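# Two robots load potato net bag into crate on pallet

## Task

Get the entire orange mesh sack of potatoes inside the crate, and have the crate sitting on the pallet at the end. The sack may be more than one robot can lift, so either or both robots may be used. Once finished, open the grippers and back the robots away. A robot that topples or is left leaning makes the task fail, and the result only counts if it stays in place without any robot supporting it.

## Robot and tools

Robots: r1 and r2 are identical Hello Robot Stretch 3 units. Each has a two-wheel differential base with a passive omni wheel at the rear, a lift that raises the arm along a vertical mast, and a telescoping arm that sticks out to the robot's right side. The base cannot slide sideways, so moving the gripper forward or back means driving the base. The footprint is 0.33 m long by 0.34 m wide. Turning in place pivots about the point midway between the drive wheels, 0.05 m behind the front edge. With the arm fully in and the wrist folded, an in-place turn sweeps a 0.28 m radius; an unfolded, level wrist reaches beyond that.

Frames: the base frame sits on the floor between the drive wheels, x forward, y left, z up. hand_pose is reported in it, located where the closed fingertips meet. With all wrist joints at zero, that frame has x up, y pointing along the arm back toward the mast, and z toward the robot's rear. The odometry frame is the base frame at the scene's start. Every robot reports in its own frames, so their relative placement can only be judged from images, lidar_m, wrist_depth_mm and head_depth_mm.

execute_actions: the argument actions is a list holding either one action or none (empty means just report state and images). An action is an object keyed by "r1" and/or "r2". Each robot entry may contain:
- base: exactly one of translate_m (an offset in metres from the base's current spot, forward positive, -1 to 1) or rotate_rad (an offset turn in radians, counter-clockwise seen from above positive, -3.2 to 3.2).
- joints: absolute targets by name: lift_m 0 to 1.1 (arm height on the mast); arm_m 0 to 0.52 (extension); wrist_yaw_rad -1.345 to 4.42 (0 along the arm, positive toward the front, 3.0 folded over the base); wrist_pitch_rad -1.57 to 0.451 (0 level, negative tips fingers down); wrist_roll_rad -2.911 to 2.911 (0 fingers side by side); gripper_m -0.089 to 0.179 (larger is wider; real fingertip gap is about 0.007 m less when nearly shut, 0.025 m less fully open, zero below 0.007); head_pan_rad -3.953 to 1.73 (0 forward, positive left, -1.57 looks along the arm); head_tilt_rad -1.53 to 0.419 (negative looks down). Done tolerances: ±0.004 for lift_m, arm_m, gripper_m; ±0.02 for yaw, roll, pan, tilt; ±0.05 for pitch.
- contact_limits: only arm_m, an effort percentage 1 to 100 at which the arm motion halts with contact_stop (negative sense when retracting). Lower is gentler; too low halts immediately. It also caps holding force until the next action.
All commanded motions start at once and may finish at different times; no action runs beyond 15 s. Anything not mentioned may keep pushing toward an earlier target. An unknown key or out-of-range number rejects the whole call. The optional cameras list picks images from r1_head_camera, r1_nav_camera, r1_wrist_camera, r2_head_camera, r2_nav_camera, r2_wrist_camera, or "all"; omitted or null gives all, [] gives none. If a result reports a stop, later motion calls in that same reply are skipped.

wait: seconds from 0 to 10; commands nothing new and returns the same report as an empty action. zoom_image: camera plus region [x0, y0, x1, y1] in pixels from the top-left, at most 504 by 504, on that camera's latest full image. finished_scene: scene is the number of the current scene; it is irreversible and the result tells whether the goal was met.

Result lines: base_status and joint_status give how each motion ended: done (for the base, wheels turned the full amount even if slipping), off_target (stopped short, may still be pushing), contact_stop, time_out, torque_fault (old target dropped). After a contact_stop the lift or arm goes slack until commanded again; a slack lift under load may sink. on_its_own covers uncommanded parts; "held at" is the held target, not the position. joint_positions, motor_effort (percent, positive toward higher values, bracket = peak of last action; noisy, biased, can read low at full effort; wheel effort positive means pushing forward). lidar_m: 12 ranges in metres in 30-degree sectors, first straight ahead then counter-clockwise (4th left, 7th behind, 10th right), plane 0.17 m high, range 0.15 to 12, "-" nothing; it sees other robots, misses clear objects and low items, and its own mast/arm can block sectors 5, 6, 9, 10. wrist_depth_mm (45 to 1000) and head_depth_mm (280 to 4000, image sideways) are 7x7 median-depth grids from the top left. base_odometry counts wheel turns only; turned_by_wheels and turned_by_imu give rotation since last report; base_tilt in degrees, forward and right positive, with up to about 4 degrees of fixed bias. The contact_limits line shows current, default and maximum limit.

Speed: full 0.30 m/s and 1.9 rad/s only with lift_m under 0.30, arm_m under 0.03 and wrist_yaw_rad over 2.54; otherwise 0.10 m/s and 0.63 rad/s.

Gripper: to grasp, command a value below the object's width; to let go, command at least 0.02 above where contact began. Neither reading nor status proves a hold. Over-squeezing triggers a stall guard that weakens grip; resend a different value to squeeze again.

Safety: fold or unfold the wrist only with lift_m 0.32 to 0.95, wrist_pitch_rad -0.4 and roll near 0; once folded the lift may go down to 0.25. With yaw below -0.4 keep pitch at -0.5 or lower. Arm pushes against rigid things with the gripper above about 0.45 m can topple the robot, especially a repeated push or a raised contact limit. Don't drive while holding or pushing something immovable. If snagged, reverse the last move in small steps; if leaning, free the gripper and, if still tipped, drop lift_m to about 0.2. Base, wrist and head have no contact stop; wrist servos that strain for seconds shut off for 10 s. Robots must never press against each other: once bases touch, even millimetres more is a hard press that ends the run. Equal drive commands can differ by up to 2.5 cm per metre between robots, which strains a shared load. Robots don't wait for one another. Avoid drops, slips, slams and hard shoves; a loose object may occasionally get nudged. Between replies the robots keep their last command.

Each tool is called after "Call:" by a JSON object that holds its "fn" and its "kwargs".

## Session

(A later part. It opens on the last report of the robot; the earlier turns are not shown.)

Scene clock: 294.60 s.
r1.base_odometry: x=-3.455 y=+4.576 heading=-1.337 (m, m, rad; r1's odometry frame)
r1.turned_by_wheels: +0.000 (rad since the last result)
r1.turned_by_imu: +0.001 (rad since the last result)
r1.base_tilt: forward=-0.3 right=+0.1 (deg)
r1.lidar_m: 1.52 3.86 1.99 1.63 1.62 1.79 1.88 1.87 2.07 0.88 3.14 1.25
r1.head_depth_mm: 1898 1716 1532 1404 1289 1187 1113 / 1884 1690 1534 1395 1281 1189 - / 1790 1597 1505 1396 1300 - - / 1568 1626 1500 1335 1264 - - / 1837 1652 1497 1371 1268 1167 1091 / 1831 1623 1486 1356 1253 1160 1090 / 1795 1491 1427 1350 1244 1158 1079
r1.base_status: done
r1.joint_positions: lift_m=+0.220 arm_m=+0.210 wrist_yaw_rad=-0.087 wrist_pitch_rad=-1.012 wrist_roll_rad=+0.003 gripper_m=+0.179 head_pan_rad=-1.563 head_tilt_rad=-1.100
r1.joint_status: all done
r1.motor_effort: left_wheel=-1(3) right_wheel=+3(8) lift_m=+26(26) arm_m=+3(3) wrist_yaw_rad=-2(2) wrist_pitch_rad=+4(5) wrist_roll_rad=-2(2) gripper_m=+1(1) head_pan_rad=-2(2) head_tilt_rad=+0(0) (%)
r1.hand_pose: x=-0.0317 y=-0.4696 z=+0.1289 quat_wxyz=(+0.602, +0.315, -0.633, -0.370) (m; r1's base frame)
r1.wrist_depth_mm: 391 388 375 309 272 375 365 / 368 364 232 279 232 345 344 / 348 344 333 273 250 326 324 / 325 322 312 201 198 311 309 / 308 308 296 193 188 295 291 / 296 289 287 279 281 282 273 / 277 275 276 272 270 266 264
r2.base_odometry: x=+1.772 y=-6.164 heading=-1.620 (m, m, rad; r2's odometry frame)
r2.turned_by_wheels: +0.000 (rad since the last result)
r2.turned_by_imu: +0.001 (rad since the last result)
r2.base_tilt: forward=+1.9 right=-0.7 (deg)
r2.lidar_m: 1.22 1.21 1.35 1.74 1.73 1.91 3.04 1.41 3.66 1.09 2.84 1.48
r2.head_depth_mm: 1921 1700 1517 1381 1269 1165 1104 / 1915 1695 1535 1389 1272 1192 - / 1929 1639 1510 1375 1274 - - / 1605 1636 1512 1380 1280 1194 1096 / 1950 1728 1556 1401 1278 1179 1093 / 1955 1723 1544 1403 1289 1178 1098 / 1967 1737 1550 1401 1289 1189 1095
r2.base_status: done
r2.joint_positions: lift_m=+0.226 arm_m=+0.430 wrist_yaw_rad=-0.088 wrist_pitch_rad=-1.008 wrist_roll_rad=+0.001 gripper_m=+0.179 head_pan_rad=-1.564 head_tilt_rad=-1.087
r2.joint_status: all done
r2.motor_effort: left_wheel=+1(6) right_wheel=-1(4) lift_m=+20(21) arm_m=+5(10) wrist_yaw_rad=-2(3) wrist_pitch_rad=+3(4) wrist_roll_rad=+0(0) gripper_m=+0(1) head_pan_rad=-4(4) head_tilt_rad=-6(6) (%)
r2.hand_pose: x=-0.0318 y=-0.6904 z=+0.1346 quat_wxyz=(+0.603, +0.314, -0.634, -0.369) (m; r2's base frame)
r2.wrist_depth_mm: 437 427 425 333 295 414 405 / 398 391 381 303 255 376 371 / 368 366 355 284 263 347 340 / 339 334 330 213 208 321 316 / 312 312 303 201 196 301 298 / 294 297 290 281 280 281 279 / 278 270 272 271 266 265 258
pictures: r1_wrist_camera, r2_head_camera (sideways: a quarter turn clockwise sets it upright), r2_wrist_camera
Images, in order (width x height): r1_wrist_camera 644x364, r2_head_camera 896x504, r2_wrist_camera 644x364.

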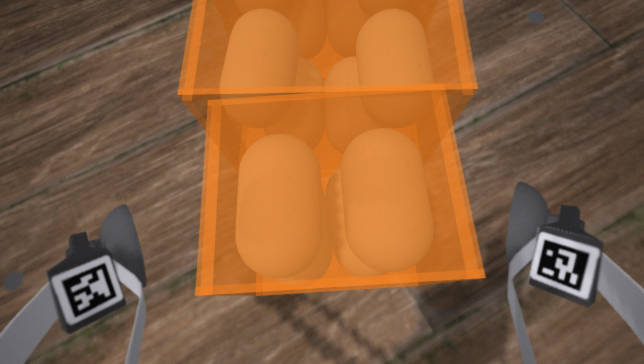

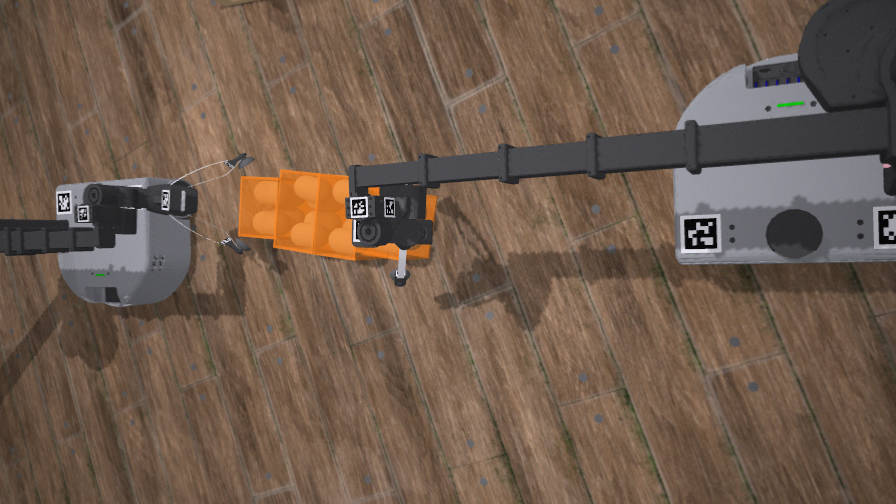

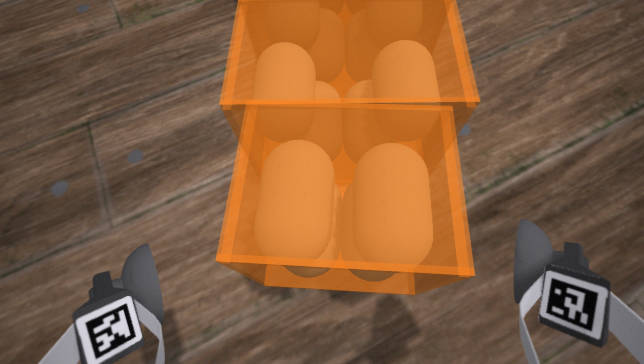

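Call:
{"fn": "execute_actions", "kwargs": {"actions": [{"r1":{"base":{"translate_m":-0.005}},"r2":{"joints":{"wrist_yaw_rad":-0.16,"arm_m":0.445}}}], "cameras": []}}

Call:
{"fn": "execute_actions", "kwargs": {"actions": [{"r1":{"joints":{"lift_m":0.155}},"r2":{"joints":{"lift_m":0.155}}}], "cameras": ["r1_wrist_camera","r2_head_camera","r2_wrist_camera"]}}

Scene clock: 300.50 s.
r1.base_odometry: x=-3.456 y=+4.581 heading=-1.337 (m, m, rad; r1's odometry frame)
r1.turned_by_wheels: +0.000 (rad since the last result)
r1.turned_by_imu: +0.001 (rad since the last result)
r1.base_tilt: forward=-0.3 right=+0.3 (deg)
r1.lidar_m: 1.50 3.87 1.99 1.62 1.62 1.78 1.88 1.86 2.07 0.86 3.14 1.25
r1.head_depth_mm: 1918 1694 1535 1402 1293 1197 1118 / 1885 1674 1533 1386 1279 1202 - / 1816 1598 1516 1388 1295 - - / 1569 1633 1495 1320 1275 - - / 1838 1656 1488 1372 1265 1169 1088 / 1820 1632 1483 1353 1252 1167 1081 / 1812 1506 1434 1347 1251 1157 1082
r1.base_status: done
r1.joint_positions: lift_m=+0.220 arm_m=+0.210 wrist_yaw_rad=-0.087 wrist_pitch_rad=-1.012 wrist_roll_rad=+0.003 gripper_m=+0.179 head_pan_rad=-1.563 head_tilt_rad=-1.100
r1.joint_status: not commanded
r1.motor_effort: left_wheel=-1(4) right_wheel=+2(5) lift_m=+27(26) arm_m=+4(4) wrist_yaw_rad=-2(2) wrist_pitch_rad=+5(5) wrist_roll_rad=-2(2) gripper_m=+0(1) head_pan_rad=-3(2) head_tilt_rad=+0(1) (%)
r1.hand_pose: x=-0.0317 y=-0.4696 z=+0.1289 quat_wxyz=(+0.602, +0.315, -0.633, -0.370) (m; r1's base frame)
r1.wrist_depth_mm: 393 386 272 311 278 368 361 / 367 361 233 286 231 346 344 / 345 341 329 271 324 328 325 / 324 323 313 203 202 311 306 / 308 305 198 194 187 296 294 / 295 289 285 279 280 278 273 / 276 276 273 270 270 267 266
r2.base_odometry: x=+1.772 y=-6.164 heading=-1.620 (m, m, rad; r2's odometry frame)
r2.turned_by_wheels: +0.000 (rad since the last result)
r2.turned_by_imu: +0.000 (rad since the last result)
r2.base_tilt: forward=+1.8 right=-0.8 (deg)
r2.lidar_m: 1.22 1.21 1.35 1.73 1.72 1.92 3.04 1.41 3.67 1.09 2.84 1.48
r2.head_depth_mm: 1901 1691 1533 1383 1266 1168 1108 / 1917 1689 1527 1391 1266 1199 - / 1925 1655 1514 1375 1276 - - / 1607 1636 1518 1379 1278 1197 1091 / 1936 1716 1545 1401 1282 1183 1096 / 1946 1727 1547 1407 1284 1185 1096 / 1957 1741 1557 1405 1287 1190 1098
r2.base_status: not commanded
r2.joint_positions: lift_m=+0.226 arm_m=+0.445 wrist_yaw_rad=-0.158 wrist_pitch_rad=-1.008 wrist_roll_rad=+0.001 gripper_m=+0.179 head_pan_rad=-1.564 head_tilt_rad=-1.087
r2.joint_status: all done
r2.motor_effort: left_wheel=+1(1) right_wheel=+0(0) lift_m=+20(20) arm_m=+4(4) wrist_yaw_rad=-1(3) wrist_pitch_rad=+3(3) wrist_roll_rad=+0(0) gripper_m=+0(1) head_pan_rad=-5(4) head_tilt_rad=-6(7) (%)
r2.hand_pose: x=-0.0399 y=-0.7044 z=+0.1346 quat_wxyz=(+0.590, +0.292, -0.644, -0.390) (m; r2's base frame)
r2.wrist_depth_mm: 440 433 414 301 409 409 408 / 399 392 377 323 258 373 376 / 374 360 342 279 255 349 342 / 339 334 329 217 315 322 317 / 316 308 305 198 194 302 298 / 294 296 285 241 276 279 282 / 279 271 270 269 265 265 257
pictures: none
No camera images: the call's "cameras" was empty. Leave "cameras" out to get every camera's image.

Scene clock: 302.63 s.
r1.base_odometry: x=-3.456 y=+4.581 heading=-1.337 (m, m, rad; r1's odometry frame)
r1.turned_by_wheels: +0.000 (rad since the last result)
r1.turned_by_imu: +0.000 (rad since the last result)
r1.base_tilt: forward=-0.6 right=+0.3 (deg)
r1.lidar_m: 1.51 3.87 1.98 1.62 1.62 1.78 1.87 1.86 2.06 3.17 3.14 1.25
r1.head_depth_mm: 1905 1709 1531 1393 1295 1197 1108 / 1909 1676 1512 1397 1281 1206 1117 / 1813 1631 1508 1378 1284 - - / 1565 1617 1493 1327 1260 - - / 1819 1662 1504 1367 1263 1168 1085 / 1826 1640 1482 1368 1260 1159 1079 / 1803 1515 1439 1353 1250 1153 1081
r1.base_status: not commanded
r1.joint_positions: lift_m=+0.155 arm_m=+0.210 wrist_yaw_rad=-0.088 wrist_pitch_rad=-1.020 wrist_roll_rad=+0.004 gripper_m=+0.179 head_pan_rad=-1.564 head_tilt_rad=-1.098
r1.joint_status: all done
r1.motor_effort: left_wheel=+0(2) right_wheel=+0(4) lift_m=+26(27) arm_m=+3(3) wrist_yaw_rad=-2(3) wrist_pitch_rad=+8(11) wrist_roll_rad=-2(5) gripper_m=+0(1) head_pan_rad=-3(2) head_tilt_rad=+0(0) (%)
r1.hand_pose: x=-0.0316 y=-0.4678 z=+0.0630 quat_wxyz=(+0.600, +0.317, -0.633, -0.373) (m; r1's base frame)
r1.wrist_depth_mm: 301 299 171 220 169 284 280 / 283 280 145 211 139 268 265 / 265 264 132 144 130 251 251 / 253 249 125 141 124 240 238 / 240 238 125 177 131 228 227 / - 225 222 220 218 216 212 / 214 214 212 211 209 207 205
r2.base_odometry: x=+1.772 y=-6.164 heading=-1.620 (m, m, rad; r2's odometry frame)
r2.turned_by_wheels: +0.000 (rad since the last result)
r2.turned_by_imu: +0.000 (rad since the last result)
r2.base_tilt: forward=+1.7 right=-0.7 (deg)
r2.lidar_m: 1.22 1.21 1.35 1.73 1.72 1.92 3.07 1.41 3.67 1.13 2.85 1.48
r2.head_depth_mm: 1912 1692 1518 1385 1267 1167 1103 / 1916 1705 1524 1385 1270 1196 - / 1921 1655 1490 1373 1272 - - / 1489 1640 1495 1376 1280 1193 1088 / 1934 1722 1540 1404 1286 1174 1091 / 1947 1715 1543 1402 1284 1184 1096 / 1972 1733 1548 1408 1291 1182 1099
r2.base_status: not commanded
r2.joint_positions: lift_m=+0.156 arm_m=+0.445 wrist_yaw_rad=-0.158 wrist_pitch_rad=-1.008 wrist_roll_rad=+0.001 gripper_m=+0.179 head_pan_rad=-1.564 head_tilt_rad=-1.087
r2.joint_status: all done
r2.motor_effort: left_wheel=+1(1) right_wheel=-1(0) lift_m=+20(21) arm_m=+4(5) wrist_yaw_rad=-2(3) wrist_pitch_rad=+3(3) wrist_roll_rad=+0(0) gripper_m=-1(0) head_pan_rad=-3(4) head_tilt_rad=-6(6) (%)
r2.hand_pose: x=-0.0399 y=-0.7044 z=+0.0646 quat_wxyz=(+0.590, +0.292, -0.644, -0.390) (m; r2's base frame)
r2.wrist_depth_mm: 339 335 180 260 176 314 310 / 308 304 179 223 181 287 285 / 283 279 144 156 139 266 263 / 261 256 132 143 128 248 245 / 244 239 124 137 122 230 228 / 228 226 219 213 211 215 215 / 217 207 208 207 205 202 198
pictures: r1_wrist_camera, r2_head_camera (sideways: a quarter turn clockwise sets it upright), r2_wrist_camera
Images, in order (width x height): r1_wrist_camera 644x364, r2_head_camera 896x504, r2_wrist_camera 644x364.

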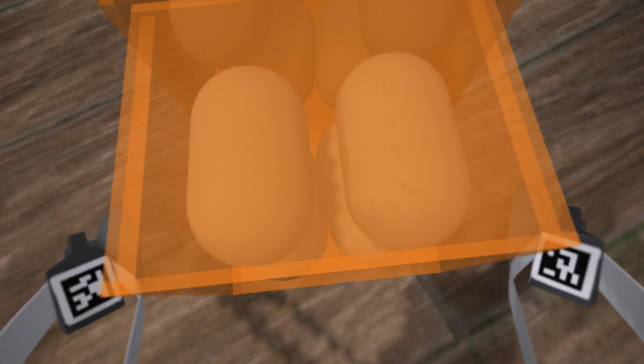

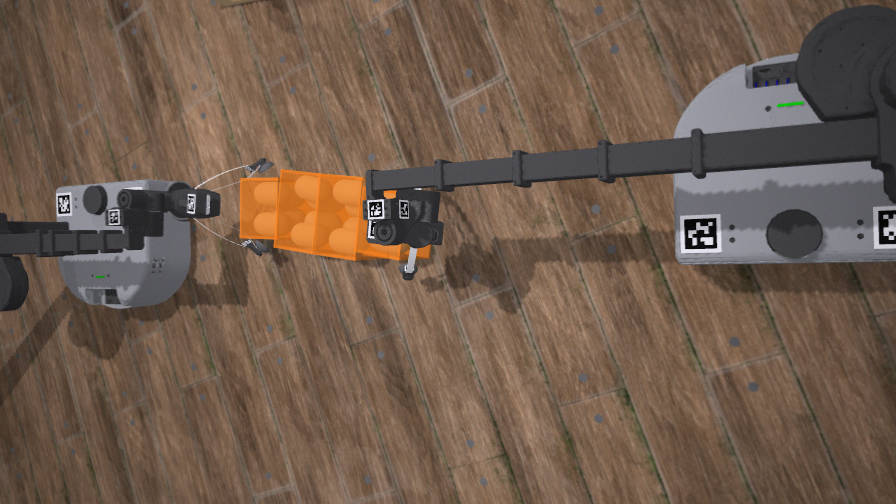

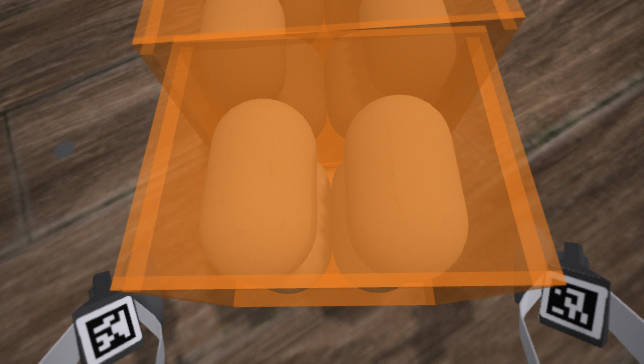

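Call:
{"fn": "execute_actions", "kwargs": {"actions": [{"r1":{"joints":{"arm_m":0.225},"contact_limits":{"arm_m":15}},"r2":{"joints":{"arm_m":0.465},"contact_limits":{"arm_m":15}}}], "cameras": []}}

Call:
{"fn": "execute_actions", "kwargs": {"actions": [{"r1":{"joints":{"gripper_m":0.09}},"r2":{"joints":{"gripper_m":0.09}}}], "cameras": []}}

Call:
{"fn": "execute_actions", "kwargs": {"actions": [{"r1":{"joints":{"lift_m":0.21}},"r2":{"joints":{"lift_m":0.21}}}], "cameras": ["r1_wrist_camera","r2_head_camera","r2_wrist_camera"]}}

Scene clock: 310.07 s.
r1.base_odometry: x=-3.456 y=+4.581 heading=-1.337 (m, m, rad; r1's odometry frame)
r1.turned_by_wheels: +0.000 (rad since the last result)
r1.turned_by_imu: +0.001 (rad since the last result)
r1.base_tilt: forward=-0.4 right=+0.2 (deg)
r1.lidar_m: 1.52 3.89 1.99 1.63 1.62 1.79 1.87 1.86 2.06 3.17 3.15 1.25
r1.head_depth_mm: 1902 1705 1532 1409 1282 1196 1108 / 1875 1687 1523 1392 1284 1198 1115 / 1823 1625 1497 1390 1281 - - / 1569 1608 1485 1331 1260 - - / 1853 1652 1487 1375 1258 1167 1090 / 1854 1629 1478 1355 1248 1155 1085 / 1837 1514 1432 1347 1245 1156 1083
r1.base_status: not commanded
r1.joint_positions: lift_m=+0.155 arm_m=+0.224 wrist_yaw_rad=-0.098 wrist_pitch_rad=-1.058 wrist_roll_rad=+0.009 gripper_m=+0.179 head_pan_rad=-1.564 head_tilt_rad=-1.098
r1.joint_status: all done
r1.motor_effort: left_wheel=-1(1) right_wheel=+2(2) lift_m=+26(26) arm_m=+8(7) wrist_yaw_rad=+8(7) wrist_pitch_rad=+22(23) wrist_roll_rad=-5(5) gripper_m=+0(0) head_pan_rad=-3(3) head_tilt_rad=-1(0) (%)
r1.contact_limits: arm_m 15 (drawing in: default 20, maximum 33; extending or still: default 29, maximum 47)
r1.hand_pose: x=-0.0318 y=-0.4734 z=+0.0589 quat_wxyz=(+0.589, +0.325, -0.630, -0.388) (m; r1's base frame)
r1.wrist_depth_mm: 287 281 162 208 161 270 268 / 271 268 171 203 131 257 252 / 258 256 125 141 124 243 243 / 245 244 120 134 119 232 231 / 234 232 116 133 124 222 222 / - 222 217 215 217 213 210 / 213 213 210 209 206 206 203
r2.base_odometry: x=+1.772 y=-6.164 heading=-1.620 (m, m, rad; r2's odometry frame)
r2.turned_by_wheels: +0.000 (rad since the last result)
r2.turned_by_imu: +0.000 (rad since the last result)
r2.base_tilt: forward=+1.8 right=-0.7 (deg)
r2.lidar_m: 1.22 1.21 1.35 1.73 1.73 1.92 3.04 1.41 3.66 1.12 2.85 1.48
r2.head_depth_mm: 1907 1689 1530 1384 1268 1168 1105 / 1913 1702 1525 1386 1272 1198 - / 1931 1647 1507 1378 1271 - - / 1562 1639 1500 1380 1278 1201 1094 / 1950 1715 1545 1404 1281 1178 1100 / 1941 1725 1547 1399 1281 1188 1107 / 1953 1731 1559 1410 1285 1186 1097
r2.base_status: not commanded
r2.joint_positions: lift_m=+0.156 arm_m=+0.464 wrist_yaw_rad=-0.172 wrist_pitch_rad=-1.062 wrist_roll_rad=+0.008 gripper_m=+0.179 head_pan_rad=-1.564 head_tilt_rad=-1.087
r2.joint_status: all done
r2.motor_effort: left_wheel=-4(4) right_wheel=+4(4) lift_m=+21(21) arm_m=+9(8) wrist_yaw_rad=+9(9) wrist_pitch_rad=+20(20) wrist_roll_rad=-3(3) gripper_m=+0(0) head_pan_rad=-5(3) head_tilt_rad=-5(6) (%)
r2.contact_limits: arm_m 15 (drawing in: default 22, maximum 36; extending or still: default 31, maximum 51)
r2.hand_pose: x=-0.0394 y=-0.7112 z=+0.0587 quat_wxyz=(+0.574, +0.303, -0.640, -0.411) (m; r2's base frame)
r2.wrist_depth_mm: 310 307 161 243 158 291 284 / 287 283 164 207 168 269 267 / 268 263 133 202 128 250 251 / 248 247 123 135 120 236 235 / 233 232 115 126 113 222 220 / 221 221 119 174 121 210 211 / 210 203 203 203 202 200 197
pictures: none
No camera images: the call's "cameras" was empty. Leave "cameras" out to get every camera's image.

Scene clock: 311.43 s.
r1.base_odometry: x=-3.456 y=+4.581 heading=-1.337 (m, m, rad; r1's odometry frame)
r1.turned_by_wheels: +0.000 (rad since the last result)
r1.turned_by_imu: +0.000 (rad since the last result)
r1.base_tilt: forward=-0.5 right=+0.0 (deg)
r1.lidar_m: 1.51 3.88 1.98 1.62 1.62 1.78 1.88 1.86 2.06 3.18 3.14 1.25
r1.head_depth_mm: 1891 1692 1545 1406 1289 1191 1117 / 1883 1696 1523 1392 1271 1201 1114 / 1821 1634 1498 1381 1276 - - / 1574 1613 1505 1328 1258 - - / 1837 1640 1489 1374 1256 1174 1091 / 1825 1631 1487 1359 1252 1164 1082 / 1799 1509 1443 1350 1259 1157 1078
r1.base_status: not commanded
r1.joint_positions: lift_m=+0.155 arm_m=+0.224 wrist_yaw_rad=-0.097 wrist_pitch_rad=-1.059 wrist_roll_rad=+0.009 gripper_m=+0.091 head_pan_rad=-1.564 head_tilt_rad=-1.098
r1.joint_status: all done
r1.motor_effort: left_wheel=-1(0) right_wheel=-1(2) lift_m=+26(26) arm_m=+8(8) wrist_yaw_rad=+8(8) wrist_pitch_rad=+23(23) wrist_roll_rad=-5(5) gripper_m=-28(100) head_pan_rad=-3(3) head_tilt_rad=-1(0) (%)
r1.hand_pose: x=-0.0318 y=-0.4731 z=+0.0588 quat_wxyz=(+0.589, +0.325, -0.629, -0.388) (m; r1's base frame)
r1.wrist_depth_mm: 287 280 162 208 163 272 268 / 273 269 171 202 130 257 255 / 259 257 126 140 124 243 241 / 245 243 120 136 119 232 231 / 233 235 116 130 125 221 222 / 226 220 218 215 215 214 - / 212 213 212 209 208 206 204
r2.base_odometry: x=+1.772 y=-6.164 heading=-1.620 (m, m, rad; r2's odometry frame)
r2.turned_by_wheels: +0.000 (rad since the last result)
r2.turned_by_imu: +0.000 (rad since the last result)
r2.base_tilt: forward=+1.7 right=-0.8 (deg)
r2.lidar_m: 1.22 1.21 1.35 1.73 1.72 1.92 3.06 1.41 3.64 1.12 2.83 1.48
r2.head_depth_mm: 1915 1702 1531 1390 1265 1170 1103 / 1910 1704 1526 1394 1271 1200 - / 1918 1650 1503 1381 1275 - - / 1547 1631 1495 1376 1279 1196 1091 / 1935 1719 1540 1396 1283 1178 1096 / 1951 1718 1548 1406 1284 1186 1096 / 1964 1746 1551 1413 1286 1188 1099
r2.base_status: not commanded
r2.joint_positions: lift_m=+0.156 arm_m=+0.464 wrist_yaw_rad=-0.169 wrist_pitch_rad=-1.074 wrist_roll_rad=+0.006 gripper_m=+0.091 head_pan_rad=-1.564 head_tilt_rad=-1.087
r2.joint_status: all done
r2.motor_effort: left_wheel=-2(4) right_wheel=+1(4) lift_m=+20(21) arm_m=+9(10) wrist_yaw_rad=+7(9) wrist_pitch_rad=+24(26) wrist_roll_rad=-2(4) gripper_m=-27(100) head_pan_rad=-4(4) head_tilt_rad=-6(6) (%)
r2.hand_pose: x=-0.0386 y=-0.7087 z=+0.0575 quat_wxyz=(+0.573, +0.308, -0.637, -0.413) (m; r2's base frame)
r2.wrist_depth_mm: 301 302 159 229 157 284 280 / 283 280 165 204 168 267 264 / 261 262 130 144 127 250 249 / 245 245 121 135 119 234 233 / 231 231 114 128 113 224 220 / 221 220 210 209 127 208 208 / 207 203 205 201 201 199 197
pictures: none
No camera images: the call's "cameras" was empty. Leave "cameras" out to get every camera's image.

Scene clock: 312.83 s.
r1.base_odometry: x=-3.456 y=+4.581 heading=-1.337 (m, m, rad; r1's odometry frame)
r1.turned_by_wheels: +0.000 (rad since the last result)
r1.turned_by_imu: +0.000 (rad since the last result)
r1.base_tilt: forward=-0.4 right=+0.3 (deg)
r1.lidar_m: 1.51 3.85 1.99 1.63 1.62 1.78 1.88 1.86 2.06 1.53 3.15 1.25
r1.head_depth_mm: 1907 1690 1532 1403 1293 1195 1113 / 1896 1681 1538 1393 1278 1199 - / 1813 1620 1503 1394 1285 - - / 1575 1610 1486 1316 1270 - - / 1848 1635 1500 1369 1254 1171 1084 / 1810 1632 1488 1360 1263 1160 1087 / 1801 1511 1438 1352 1253 1157 1079
r1.base_status: not commanded
r1.joint_positions: lift_m=+0.209 arm_m=+0.225 wrist_yaw_rad=-0.094 wrist_pitch_rad=-1.023 wrist_roll_rad=+0.006 gripper_m=+0.094 head_pan_rad=-1.564 head_tilt_rad=-1.098
r1.joint_status: all done
r1.motor_effort: left_wheel=-1(3) right_wheel=+1(9) lift_m=+48(48) arm_m=+2(8) wrist_yaw_rad=+4(12) wrist_pitch_rad=+9(24) wrist_roll_rad=-3(8) gripper_m=-18(28) head_pan_rad=-3(1) head_tilt_rad=+0(1) (%)
r1.hand_pose: x=-0.0321 y=-0.4821 z=+0.1168 quat_wxyz=(+0.598, +0.316, -0.634, -0.376) (m; r1's base frame)
r1.wrist_depth_mm: 370 366 226 295 232 349 347 / 349 346 215 266 216 329 327 / 328 322 263 227 306 313 308 / 310 309 299 176 174 296 293 / 297 295 283 165 163 - 278 / 282 - 274 219 268 266 267 / 267 267 262 261 260 255 254
r2.base_odometry: x=+1.772 y=-6.164 heading=-1.620 (m, m, rad; r2's odometry frame)
r2.turned_by_wheels: +0.000 (rad since the last result)
r2.turned_by_imu: +0.000 (rad since the last result)
r2.base_tilt: forward=+1.9 right=-0.7 (deg)
r2.lidar_m: 1.22 1.21 1.35 1.73 1.73 1.92 3.05 1.41 3.67 1.09 2.84 1.48
r2.head_depth_mm: 1919 1686 1520 1383 1267 1170 1104 / 1923 1699 1522 1388 1270 1194 - / 1925 1646 1482 1378 1276 - - / 1603 1633 1524 1383 1276 1193 1090 / 1946 1710 1539 1403 1284 1184 1094 / 1953 1735 1543 1402 1281 1184 1096 / 1954 1727 1557 1406 1286 1182 1098
r2.base_status: not commanded
r2.joint_positions: lift_m=+0.209 arm_m=+0.465 wrist_yaw_rad=-0.156 wrist_pitch_rad=-1.022 wrist_roll_rad=+0.005 gripper_m=+0.098 head_pan_rad=-1.564 head_tilt_rad=-1.087
r2.joint_status: all done
r2.on_its_own: gripper_m is held at +0.097, not at your +0.090, by its stall guard, which is not easing now
r2.motor_effort: left_wheel=+1(2) right_wheel=-2(2) lift_m=+57(57) arm_m=+3(9) wrist_yaw_rad=-3(5) wrist_pitch_rad=+8(23) wrist_roll_rad=-2(2) gripper_m=-25(27) head_pan_rad=-4(4) head_tilt_rad=-6(6) (%)
r2.hand_pose: x=-0.0392 y=-0.7215 z=+0.1167 quat_wxyz=(+0.586, +0.296, -0.643, -0.394) (m; r2's base frame)
r2.wrist_depth_mm: 402 399 388 303 255 375 372 / 368 367 354 294 216 349 341 / 339 339 213 253 200 324 313 / 316 309 168 165 151 299 296 / 294 291 135 144 129 282 275 / 275 277 140 169 130 - 259 / 260 - 250 245 245 247 245
pictures: r1_wrist_camera, r2_head_camera (sideways: a quarter turn clockwise sets it upright), r2_wrist_camera
Images, in order (width x height): r1_wrist_camera 644x364, r2_head_camera 896x504, r2_wrist_camera 644x364.

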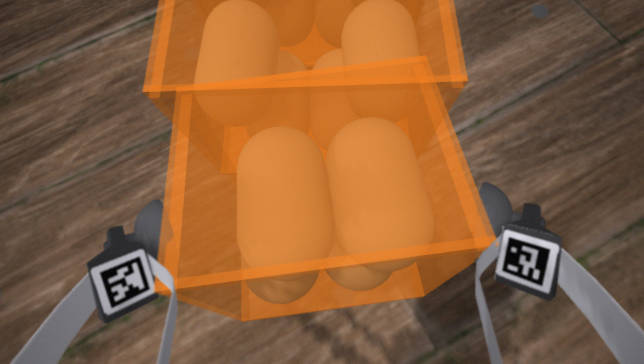

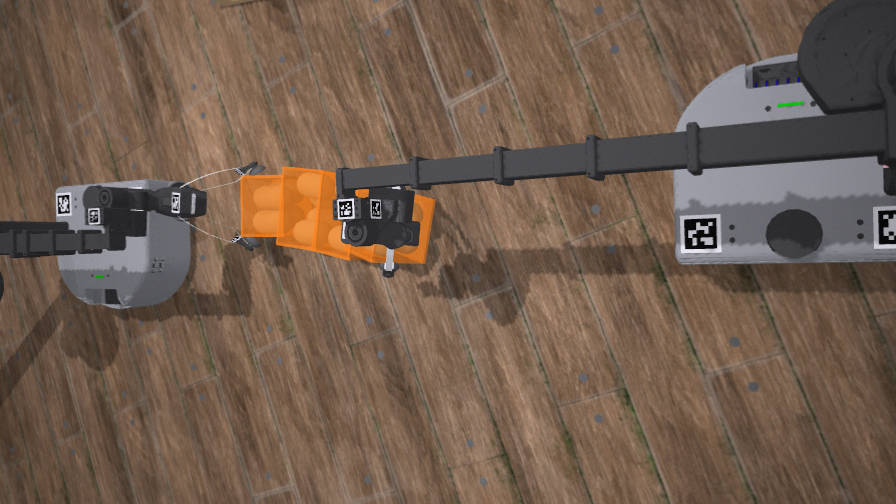

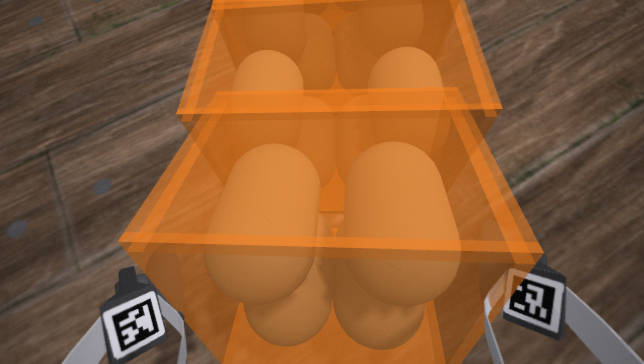

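Call:
{"fn": "execute_actions", "kwargs": {"actions": [{"r2":{"joints":{"lift_m":0.158}},"r1":{"joints":{"gripper_m":0.179,"lift_m":0.26,"wrist_pitch_rad":-1.3}}}], "cameras": ["r1_wrist_camera","r2_wrist_camera","r1_head_camera"]}}

Scene clock: 325.63 s.
r1.base_odometry: x=-3.456 y=+4.581 heading=-1.337 (m, m, rad; r1's odometry frame)
r1.turned_by_wheels: +0.000 (rad since the last result)
r1.turned_by_imu: +0.001 (rad since the last result)
r1.base_tilt: forward=-0.3 right=+0.3 (deg)
r1.lidar_m: 1.51 3.85 1.99 1.63 1.61 1.78 1.88 1.87 2.06 0.90 3.14 1.25
r1.head_depth_mm: 1914 1694 1533 1399 1290 1194 1109 / 1885 1695 1526 1394 1285 1199 - / 1803 1630 1481 1398 1270 - - / 1567 1625 1498 1333 1267 - - / 1830 1639 1494 1367 1263 1171 1085 / 1849 1634 1487 1359 1258 1158 1089 / 1812 1509 1440 1347 1243 1151 1078
r1.base_status: not commanded
r1.joint_positions: lift_m=+0.260 arm_m=+0.225 wrist_yaw_rad=-0.090 wrist_pitch_rad=-1.298 wrist_roll_rad=+0.003 gripper_m=+0.179 head_pan_rad=-1.564 head_tilt_rad=-1.098
r1.joint_status: all done
r1.motor_effort: left_wheel=+0(1) right_wheel=+2(4) lift_m=+40(52) arm_m=+0(1) wrist_yaw_rad=+0(4) wrist_pitch_rad=-1(10) wrist_roll_rad=-2(3) gripper_m=+1(86) head_pan_rad=-3(2) head_tilt_rad=-1(1) (%)
r1.hand_pose: x=-0.0257 y=-0.4156 z=+0.1452 quat_wxyz=(+0.543, +0.401, -0.582, -0.453) (m; r1's base frame)
r1.wrist_depth_mm: 328 328 265 268 324 323 319 / 326 326 324 210 322 319 320 / 324 322 320 206 317 317 315 / 319 319 319 280 317 315 313 / 317 317 316 316 313 314 314 / 316 314 316 314 313 310 310 / 315 313 310 310 309 308 309
r2.base_odometry: x=+1.772 y=-6.164 heading=-1.620 (m, m, rad; r2's odometry frame)
r2.turned_by_wheels: +0.000 (rad since the last result)
r2.turned_by_imu: +0.000 (rad since the last result)
r2.base_tilt: forward=+1.9 right=-0.7 (deg)
r2.lidar_m: 1.22 1.21 1.35 1.73 1.72 1.91 3.05 1.41 3.65 1.12 2.84 1.48
r2.head_depth_mm: 1899 1697 1523 1382 1265 1164 1104 / 1924 1704 1530 1383 1271 1197 - / 1913 1655 1495 1384 1275 - - / 1599 1634 1520 1379 1278 1196 1093 / 1927 1715 1540 1393 1277 1178 1095 / 1950 1721 1549 1398 1282 1181 1095 / 1970 1740 1552 1409 1288 1185 1099
r2.base_status: not commanded
r2.joint_positions: lift_m=+0.159 arm_m=+0.465 wrist_yaw_rad=-0.164 wrist_pitch_rad=-1.049 wrist_roll_rad=+0.014 gripper_m=+0.101 head_pan_rad=-1.564 head_tilt_rad=-1.087
r2.joint_status: all done
r2.on_its_own: gripper_m is held at +0.100, not at your +0.090, by its stall guard, which is not easing now
r2.motor_effort: left_wheel=+0(1) right_wheel=+0(2) lift_m=+20(54) arm_m=+2(3) wrist_yaw_rad=+3(4) wrist_pitch_rad=+16(17) wrist_roll_rad=-5(5) gripper_m=-23(23) head_pan_rad=-4(4) head_tilt_rad=-6(6) (%)
r2.hand_pose: x=-0.0390 y=-0.7152 z=+0.0631 quat_wxyz=(+0.577, +0.300, -0.642, -0.405) (m; r2's base frame)
r2.wrist_depth_mm: 320 316 170 251 165 302 293 / 299 293 175 216 170 277 273 / 274 272 138 151 133 259 255 / 256 253 127 139 123 241 237 / 239 239 120 133 116 228 224 / 226 228 215 180 169 214 212 / 214 - 209 207 204 201 200
pictures: r1_head_camera (sideways: a quarter turn clockwise sets it upright), r1_wrist_camera, r2_wrist_camera
Images, in order (width x height): r1_head_camera 896x504, r1_wrist_camera 644x364, r2_wrist_camera 644x364.

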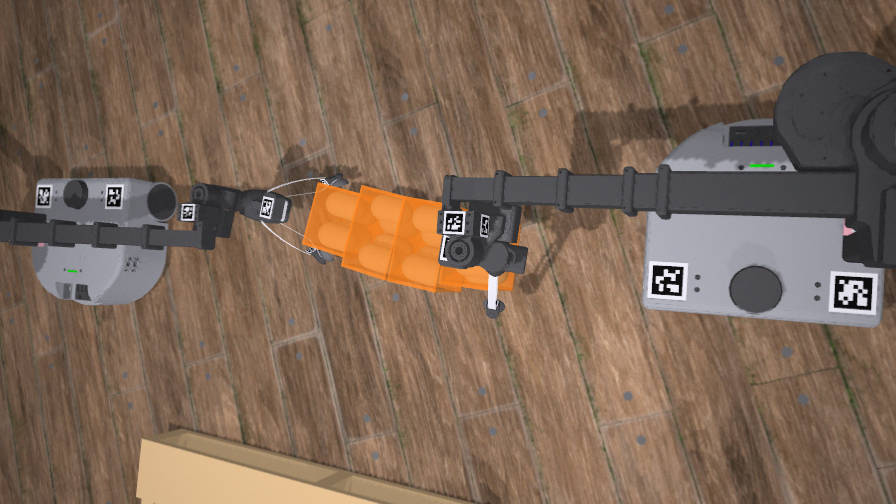

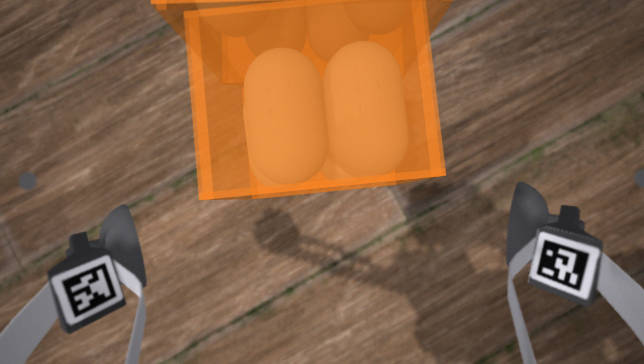

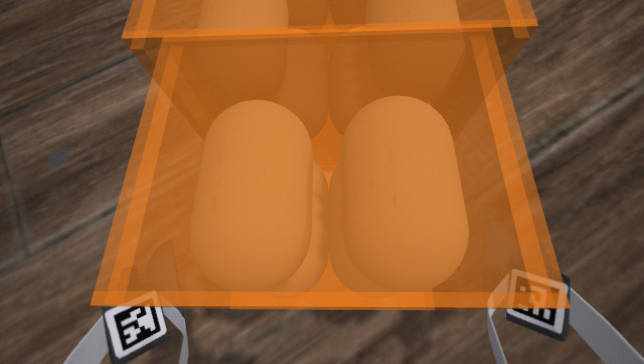

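Call:
{"fn": "execute_actions", "kwargs": {"actions": [{"r1":{"joints":{"arm_m":0.29,"lift_m":0.27}}}], "cameras": ["r1_wrist_camera"]}}

Call:
{"fn": "execute_actions", "kwargs": {"actions": [{"r1":{"joints":{"lift_m":0.17}}}], "cameras": ["r1_wrist_camera","r2_head_camera"]}}

Scene clock: 338.17 s.
r1.base_odometry: x=-3.456 y=+4.581 heading=-1.337 (m, m, rad; r1's odometry frame)
r1.turned_by_wheels: +0.000 (rad since the last result)
r1.turned_by_imu: +0.001 (rad since the last result)
r1.base_tilt: forward=-0.4 right=+0.2 (deg)
r1.lidar_m: 1.51 3.86 1.98 1.63 1.62 1.79 1.88 1.86 2.06 0.90 3.15 1.25
r1.head_depth_mm: 1912 1697 1534 1401 1303 1195 1125 / 1887 1671 1544 1395 1283 1199 - / 1822 1628 1482 1393 1274 - - / 1569 1602 1501 1279 1265 - - / 1830 1645 1494 1370 1263 1167 1089 / 1833 1653 1487 1357 1249 1169 1082 / 1815 1515 1435 1349 1254 1155 1076
r1.base_status: not commanded
r1.joint_positions: lift_m=+0.270 arm_m=+0.290 wrist_yaw_rad=-0.090 wrist_pitch_rad=-1.299 wrist_roll_rad=+0.003 gripper_m=+0.179 head_pan_rad=-1.564 head_tilt_rad=-1.098
r1.joint_status: all done
r1.motor_effort: left_wheel=+0(0) right_wheel=+3(2) lift_m=+40(40) arm_m=+4(4) wrist_yaw_rad=+1(1) wrist_pitch_rad=-1(1) wrist_roll_rad=-2(2) gripper_m=+1(1) head_pan_rad=-1(2) head_tilt_rad=+1(1) (%)
r1.hand_pose: x=-0.0257 y=-0.4800 z=+0.1552 quat_wxyz=(+0.542, +0.401, -0.582, -0.454) (m; r1's base frame)
r1.wrist_depth_mm: 339 337 225 287 226 334 332 / 337 337 227 272 229 330 329 / 333 333 331 279 326 328 324 / 331 331 328 216 223 325 326 / 329 326 327 214 217 321 322 / 326 324 324 322 322 321 319 / 321 323 322 323 318 317 317
r2.base_odometry: x=+1.772 y=-6.164 heading=-1.620 (m, m, rad; r2's odometry frame)
r2.turned_by_wheels: +0.000 (rad since the last result)
r2.turned_by_imu: +0.000 (rad since the last result)
r2.base_tilt: forward=+1.8 right=-0.7 (deg)
r2.lidar_m: 1.22 1.22 1.35 1.73 1.72 1.91 3.04 1.41 3.66 1.06 2.84 1.48
r2.head_depth_mm: 1904 1692 1527 1386 1262 1166 1105 / 1913 1708 1525 1390 1270 1199 - / 1934 1654 1490 1389 1280 - - / 1605 1640 1517 1378 1276 1198 1092 / 1946 1717 1546 1407 1281 1176 1095 / 1955 1727 1548 1406 1283 1183 1095 / 1963 1734 1561 1407 1289 1184 1102
r2.base_status: not commanded
r2.joint_positions: lift_m=+0.159 arm_m=+0.465 wrist_yaw_rad=-0.164 wrist_pitch_rad=-1.049 wrist_roll_rad=+0.014 gripper_m=+0.101 head_pan_rad=-1.564 head_tilt_rad=-1.087
r2.joint_status: not commanded
r2.on_its_own: gripper_m is held at +0.100, not at your +0.090, by its stall guard, which is not easing now
r2.motor_effort: left_wheel=+0(0) right_wheel=+0(0) lift_m=+20(20) arm_m=+2(2) wrist_yaw_rad=+2(3) wrist_pitch_rad=+15(16) wrist_roll_rad=-5(5) gripper_m=-22(23) head_pan_rad=-4(3) head_tilt_rad=-5(7) (%)
r2.hand_pose: x=-0.0390 y=-0.7152 z=+0.0631 quat_wxyz=(+0.577, +0.300, -0.642, -0.405) (m; r2's base frame)
r2.wrist_depth_mm: 322 316 170 248 164 300 289 / 299 290 174 213 170 278 274 / 274 269 138 151 133 257 255 / 256 252 127 138 123 241 238 / 241 237 120 133 116 227 224 / 225 227 215 181 169 213 213 / 213 - 209 207 204 201 200
pictures: r1_wrist_camera
Images, in order (width x height): r1_wrist_camera 644x364.

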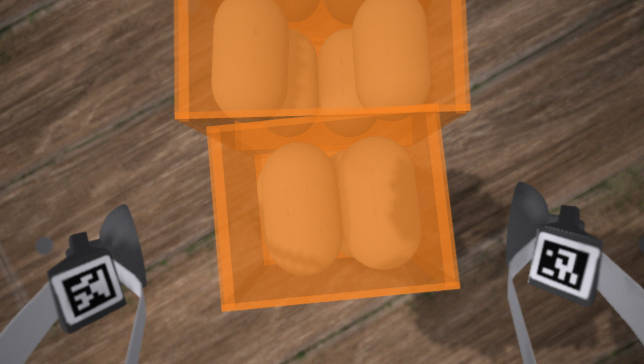

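Scene clock: 340.17 s.
r1.base_odometry: x=-3.456 y=+4.581 heading=-1.337 (m, m, rad; r1's odometry frame)
r1.turned_by_wheels: +0.000 (rad since the last result)
r1.turned_by_imu: +0.000 (rad since the last result)
r1.base_tilt: forward=-0.3 right=+0.2 (deg)
r1.lidar_m: 1.51 3.89 1.99 1.63 1.62 1.79 1.88 1.86 2.06 0.90 3.14 1.25
r1.head_depth_mm: 1906 1692 1534 1404 1290 1195 1115 / 1899 1680 1521 1399 1285 1195 - / 1826 1625 1477 1393 1278 - - / 1575 1613 1504 1322 1268 - - / 1849 1638 1510 1367 1263 1166 1086 / 1835 1642 1500 1354 1264 1167 1082 / 1814 1507 1442 1346 1251 1158 1077
r1.base_status: not commanded
r1.joint_positions: lift_m=+0.195 arm_m=+0.290 wrist_yaw_rad=-0.095 wrist_pitch_rad=-1.300 wrist_roll_rad=-0.006 gripper_m=+0.179 head_pan_rad=-1.564 head_tilt_rad=-1.098
r1.joint_status: lift_m contact_stop (moved -0.075 of -0.100)
r1.on_its_own: lift_m is slack since a contact_stop, until your next command for it (your +0.170 is given up)
r1.motor_effort: left_wheel=-2(3) right_wheel=+7(15) lift_m=+33(36) arm_m=+3(3) wrist_yaw_rad=+5(6) wrist_pitch_rad=+0(1) wrist_roll_rad=+3(4) gripper_m=+0(1) head_pan_rad=-2(2) head_tilt_rad=-1(0) (%)
r1.hand_pose: x=-0.0259 y=-0.4798 z=+0.0800 quat_wxyz=(+0.544, +0.402, -0.581, -0.453) (m; r1's base frame)
r1.wrist_depth_mm: 261 259 148 198 150 257 255 / 257 258 167 200 173 255 253 / 256 256 256 157 145 253 251 / 254 251 151 143 138 251 251 / 251 251 250 140 136 247 248 / - 249 247 144 140 245 245 / 247 247 247 245 245 245 244
r2.base_odometry: x=+1.772 y=-6.164 heading=-1.620 (m, m, rad; r2's odometry frame)
r2.turned_by_wheels: +0.000 (rad since the last result)
r2.turned_by_imu: +0.000 (rad since the last result)
r2.base_tilt: forward=+1.8 right=-0.7 (deg)
r2.lidar_m: 1.22 1.21 1.35 1.73 1.73 1.91 3.04 1.41 3.67 1.52 2.84 1.48
r2.head_depth_mm: 1907 1692 1530 1380 1270 1173 1108 / 1924 1697 1520 1382 1270 1199 - / 1919 1657 1488 1391 1275 - - / 1612 1640 1511 1378 1278 1200 1092 / 1939 1730 1547 1397 1284 1176 1094 / 1955 1726 1551 1403 1284 1181 1098 / 1956 1749 1564 1410 1287 1185 1099
r2.base_status: not commanded
r2.joint_positions: lift_m=+0.159 arm_m=+0.465 wrist_yaw_rad=-0.164 wrist_pitch_rad=-1.049 wrist_roll_rad=+0.014 gripper_m=+0.101 head_pan_rad=-1.564 head_tilt_rad=-1.087
r2.joint_status: not commanded
r2.on_its_own: gripper_m is held at +0.100, not at your +0.090, by its stall guard, which is not easing now
r2.motor_effort: left_wheel=+0(0) right_wheel=+0(0) lift_m=+19(20) arm_m=+2(2) wrist_yaw_rad=+3(1) wrist_pitch_rad=+16(16) wrist_roll_rad=-5(5) gripper_m=-23(23) head_pan_rad=-4(3) head_tilt_rad=-5(6) (%)
r2.hand_pose: x=-0.0390 y=-0.7153 z=+0.0631 quat_wxyz=(+0.577, +0.300, -0.643, -0.405) (m; r2's base frame)
r2.wrist_depth_mm: 325 316 171 249 165 301 294 / 299 295 174 214 170 277 273 / 275 270 138 151 133 257 254 / 257 255 127 139 123 240 238 / 241 238 120 133 116 228 226 / 226 228 216 179 168 215 213 / 214 - 209 206 204 202 199
pictures: r1_wrist_camera, r2_head_camera (sideways: a quarter turn clockwise sets it upright)
Images, in order (width x height): r1_wrist_camera 644x364, r2_head_camera 896x504.

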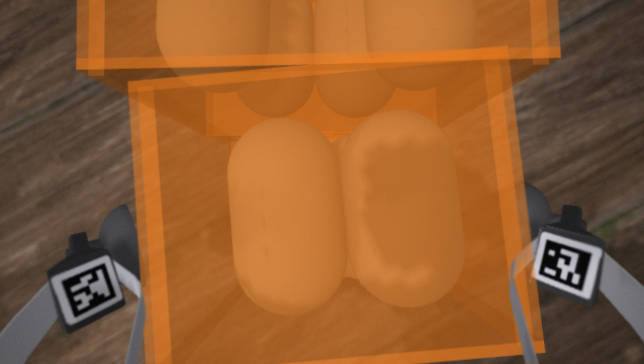

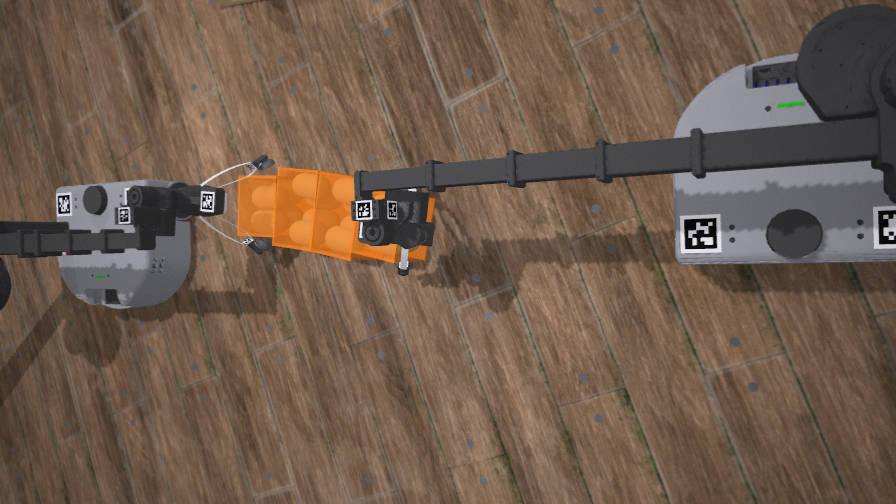

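Call:
{"fn": "execute_actions", "kwargs": {"actions": [{"r1":{"base":{"translate_m":-0.011},"joints":{"lift_m":0.215,"wrist_yaw_rad":-0.02}}}], "cameras": []}}

Call:
{"fn": "execute_actions", "kwargs": {"actions": [{"r1":{"joints":{"lift_m":0.17}}}], "cameras": ["r1_wrist_camera"]}}

Scene clock: 346.67 s.
r1.base_odometry: x=-3.458 y=+4.591 heading=-1.337 (m, m, rad; r1's odometry frame)
r1.turned_by_wheels: +0.000 (rad since the last result)
r1.turned_by_imu: +0.001 (rad since the last result)
r1.base_tilt: forward=-0.6 right=+0.2 (deg)
r1.lidar_m: 1.51 3.89 1.98 1.62 1.62 1.78 1.86 1.86 2.05 0.90 3.15 1.26
r1.head_depth_mm: 1897 1701 1544 1414 1296 1196 1114 / 1880 1700 1517 1397 1289 1195 - / 1843 1626 1516 1384 1278 - - / 1600 1586 1482 1322 1275 - - / 1829 1660 1498 1376 1258 1165 1088 / 1826 1620 1485 1355 1264 1160 1088 / 1790 1506 1436 1353 1245 1160 1074
r1.base_status: done
r1.joint_positions: lift_m=+0.215 arm_m=+0.290 wrist_yaw_rad=-0.023 wrist_pitch_rad=-1.302 wrist_roll_rad=-0.003 gripper_m=+0.179 head_pan_rad=-1.564 head_tilt_rad=-1.098
r1.joint_status: all done
r1.motor_effort: left_wheel=-1(6) right_wheel=+3(5) lift_m=+40(42) arm_m=+3(3) wrist_yaw_rad=+3(7) wrist_pitch_rad=+1(1) wrist_roll_rad=+2(3) gripper_m=+0(0) head_pan_rad=-3(2) head_tilt_rad=-1(0) (%)
r1.hand_pose: x=-0.0226 y=-0.4794 z=+0.1000 quat_wxyz=(+0.559, +0.423, -0.566, -0.435) (m; r1's base frame)
r1.wrist_depth_mm: 281 278 165 217 168 275 274 / 276 277 182 217 176 272 272 / 275 275 273 225 271 271 272 / 273 272 169 162 158 269 267 / 272 272 169 160 157 268 267 / - 270 269 175 265 264 263 / 268 268 265 264 265 263 262
r2.base_odometry: x=+1.772 y=-6.164 heading=-1.620 (m, m, rad; r2's odometry frame)
r2.turned_by_wheels: +0.000 (rad since the last result)
r2.turned_by_imu: +0.000 (rad since the last result)
r2.base_tilt: forward=+1.8 right=-0.8 (deg)
r2.lidar_m: 1.22 1.21 1.35 1.73 1.73 1.91 3.05 1.40 3.64 3.02 2.84 1.48
r2.head_depth_mm: 1903 1693 1524 1374 1261 1174 1102 / 1930 1692 1530 1387 1276 1199 - / 1934 1657 1493 1397 1274 - - / 1634 1642 1498 1378 1277 1198 1097 / 1949 1685 1537 1400 1284 1181 1090 / 1950 1722 1544 1410 1288 1181 1093 / 1951 1727 1557 1407 1288 1185 1098
r2.base_status: not commanded
r2.joint_positions: lift_m=+0.159 arm_m=+0.465 wrist_yaw_rad=-0.164 wrist_pitch_rad=-1.049 wrist_roll_rad=+0.014 gripper_m=+0.101 head_pan_rad=-1.564 head_tilt_rad=-1.087
r2.joint_status: not commanded
r2.on_its_own: gripper_m is held at +0.100, not at your +0.090, by its stall guard, which is not easing now
r2.motor_effort: left_wheel=+0(0) right_wheel=+0(0) lift_m=+19(19) arm_m=+2(1) wrist_yaw_rad=+3(1) wrist_pitch_rad=+16(15) wrist_roll_rad=-5(5) gripper_m=-23(23) head_pan_rad=-3(4) head_tilt_rad=-6(6) (%)
r2.hand_pose: x=-0.0390 y=-0.7153 z=+0.0632 quat_wxyz=(+0.577, +0.300, -0.643, -0.405) (m; r2's base frame)
r2.wrist_depth_mm: 320 320 170 251 164 298 293 / 298 293 175 214 170 276 274 / 275 273 138 151 133 259 255 / 254 254 127 138 124 242 239 / 241 236 119 133 116 229 223 / 225 227 216 181 169 213 211 / 213 - 209 206 205 201 200
pictures: none
No camera images: the call's "cameras" was empty. Leave "cameras" out to get every camera's image.

Scene clock: 348.23 s.
r1.base_odometry: x=-3.458 y=+4.591 heading=-1.337 (m, m, rad; r1's odometry frame)
r1.turned_by_wheels: +0.000 (rad since the last result)
r1.turned_by_imu: +0.002 (rad since the last result)
r1.base_tilt: forward=-0.5 right=+0.0 (deg)
r1.lidar_m: 1.51 3.84 1.98 1.62 1.61 1.79 1.87 1.86 2.04 0.89 3.15 1.26
r1.head_depth_mm: 1915 1688 1539 1397 1295 1192 1120 / 1871 1681 1515 1398 1285 1201 - / 1844 1653 1525 1390 1273 - - / 1594 1587 1476 1325 1272 - - / 1832 1639 1492 1372 1265 1172 1085 / 1819 1639 1492 1359 1264 1163 1083 / 1805 1518 1443 1355 1243 1159 1077
r1.base_status: not commanded
r1.joint_positions: lift_m=+0.193 arm_m=+0.290 wrist_yaw_rad=-0.019 wrist_pitch_rad=-1.294 wrist_roll_rad=+0.004 gripper_m=+0.179 head_pan_rad=-1.564 head_tilt_rad=-1.098
r1.joint_status: lift_m contact_stop (moved -0.022 of -0.045)
r1.on_its_own: lift_m is slack since a contact_stop, until your next command for it (your +0.170 is given up)
r1.motor_effort: left_wheel=+2(2) right_wheel=-8(7) lift_m=+31(37) arm_m=+3(3) wrist_yaw_rad=+0(3) wrist_pitch_rad=-2(2) wrist_roll_rad=-2(2) gripper_m=+0(1) head_pan_rad=-3(2) head_tilt_rad=-1(0) (%)
r1.hand_pose: x=-0.0225 y=-0.4814 z=+0.0789 quat_wxyz=(+0.559, +0.420, -0.569, -0.433) (m; r1's base frame)
r1.wrist_depth_mm: 262 261 149 198 148 255 253 / 260 259 171 199 161 252 253 / 257 255 254 202 155 251 250 / 255 254 144 142 137 248 249 / 253 251 143 140 135 246 245 / - 249 247 142 137 244 244 / 248 246 246 244 244 242 242
r2.base_odometry: x=+1.772 y=-6.164 heading=-1.620 (m, m, rad; r2's odometry frame)
r2.turned_by_wheels: +0.000 (rad since the last result)
r2.turned_by_imu: +0.000 (rad since the last result)
r2.base_tilt: forward=+1.8 right=-0.6 (deg)
r2.lidar_m: 1.22 1.22 1.34 1.73 1.72 1.92 3.05 1.41 3.67 3.02 2.85 1.48
r2.head_depth_mm: 1914 1689 1520 1381 1266 1172 1104 / 1911 1702 1525 1388 1268 1196 - / 1928 1655 1487 1389 1269 - - / 1634 1634 1498 1374 1270 1197 1091 / 1943 1690 1542 1401 1284 1182 1096 / 1942 1733 1549 1403 1284 1182 1096 / 1968 1726 1549 1408 1290 1185 1102
r2.base_status: not commanded
r2.joint_positions: lift_m=+0.159 arm_m=+0.465 wrist_yaw_rad=-0.164 wrist_pitch_rad=-1.048 wrist_roll_rad=+0.014 gripper_m=+0.101 head_pan_rad=-1.564 head_tilt_rad=-1.087
r2.joint_status: not commanded
r2.on_its_own: gripper_m is held at +0.100, not at your +0.090, by its stall guard, which is not easing now
r2.motor_effort: left_wheel=+0(0) right_wheel=+0(0) lift_m=+19(20) arm_m=+2(2) wrist_yaw_rad=+3(2) wrist_pitch_rad=+15(15) wrist_roll_rad=-5(5) gripper_m=-23(23) head_pan_rad=-4(4) head_tilt_rad=-7(6) (%)
r2.hand_pose: x=-0.0390 y=-0.7154 z=+0.0632 quat_wxyz=(+0.577, +0.300, -0.643, -0.405) (m; r2's base frame)
r2.wrist_depth_mm: 325 318 170 250 165 298 296 / 295 294 175 215 170 279 275 / 275 272 137 151 133 257 254 / 256 254 127 138 123 243 238 / 239 239 119 133 116 228 226 / 226 228 215 180 169 214 213 / 214 - 209 206 205 201 199
pictures: r1_wrist_camera
Images, in order (width x height): r1_wrist_camera 644x364.

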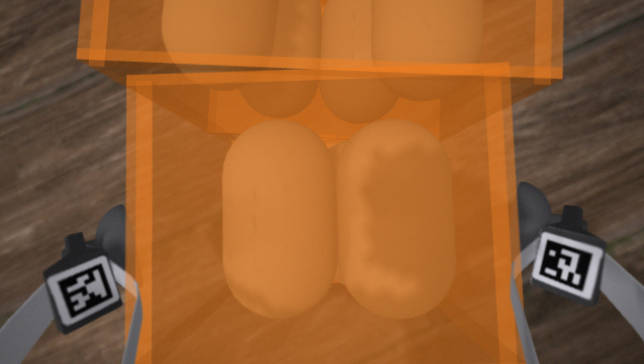

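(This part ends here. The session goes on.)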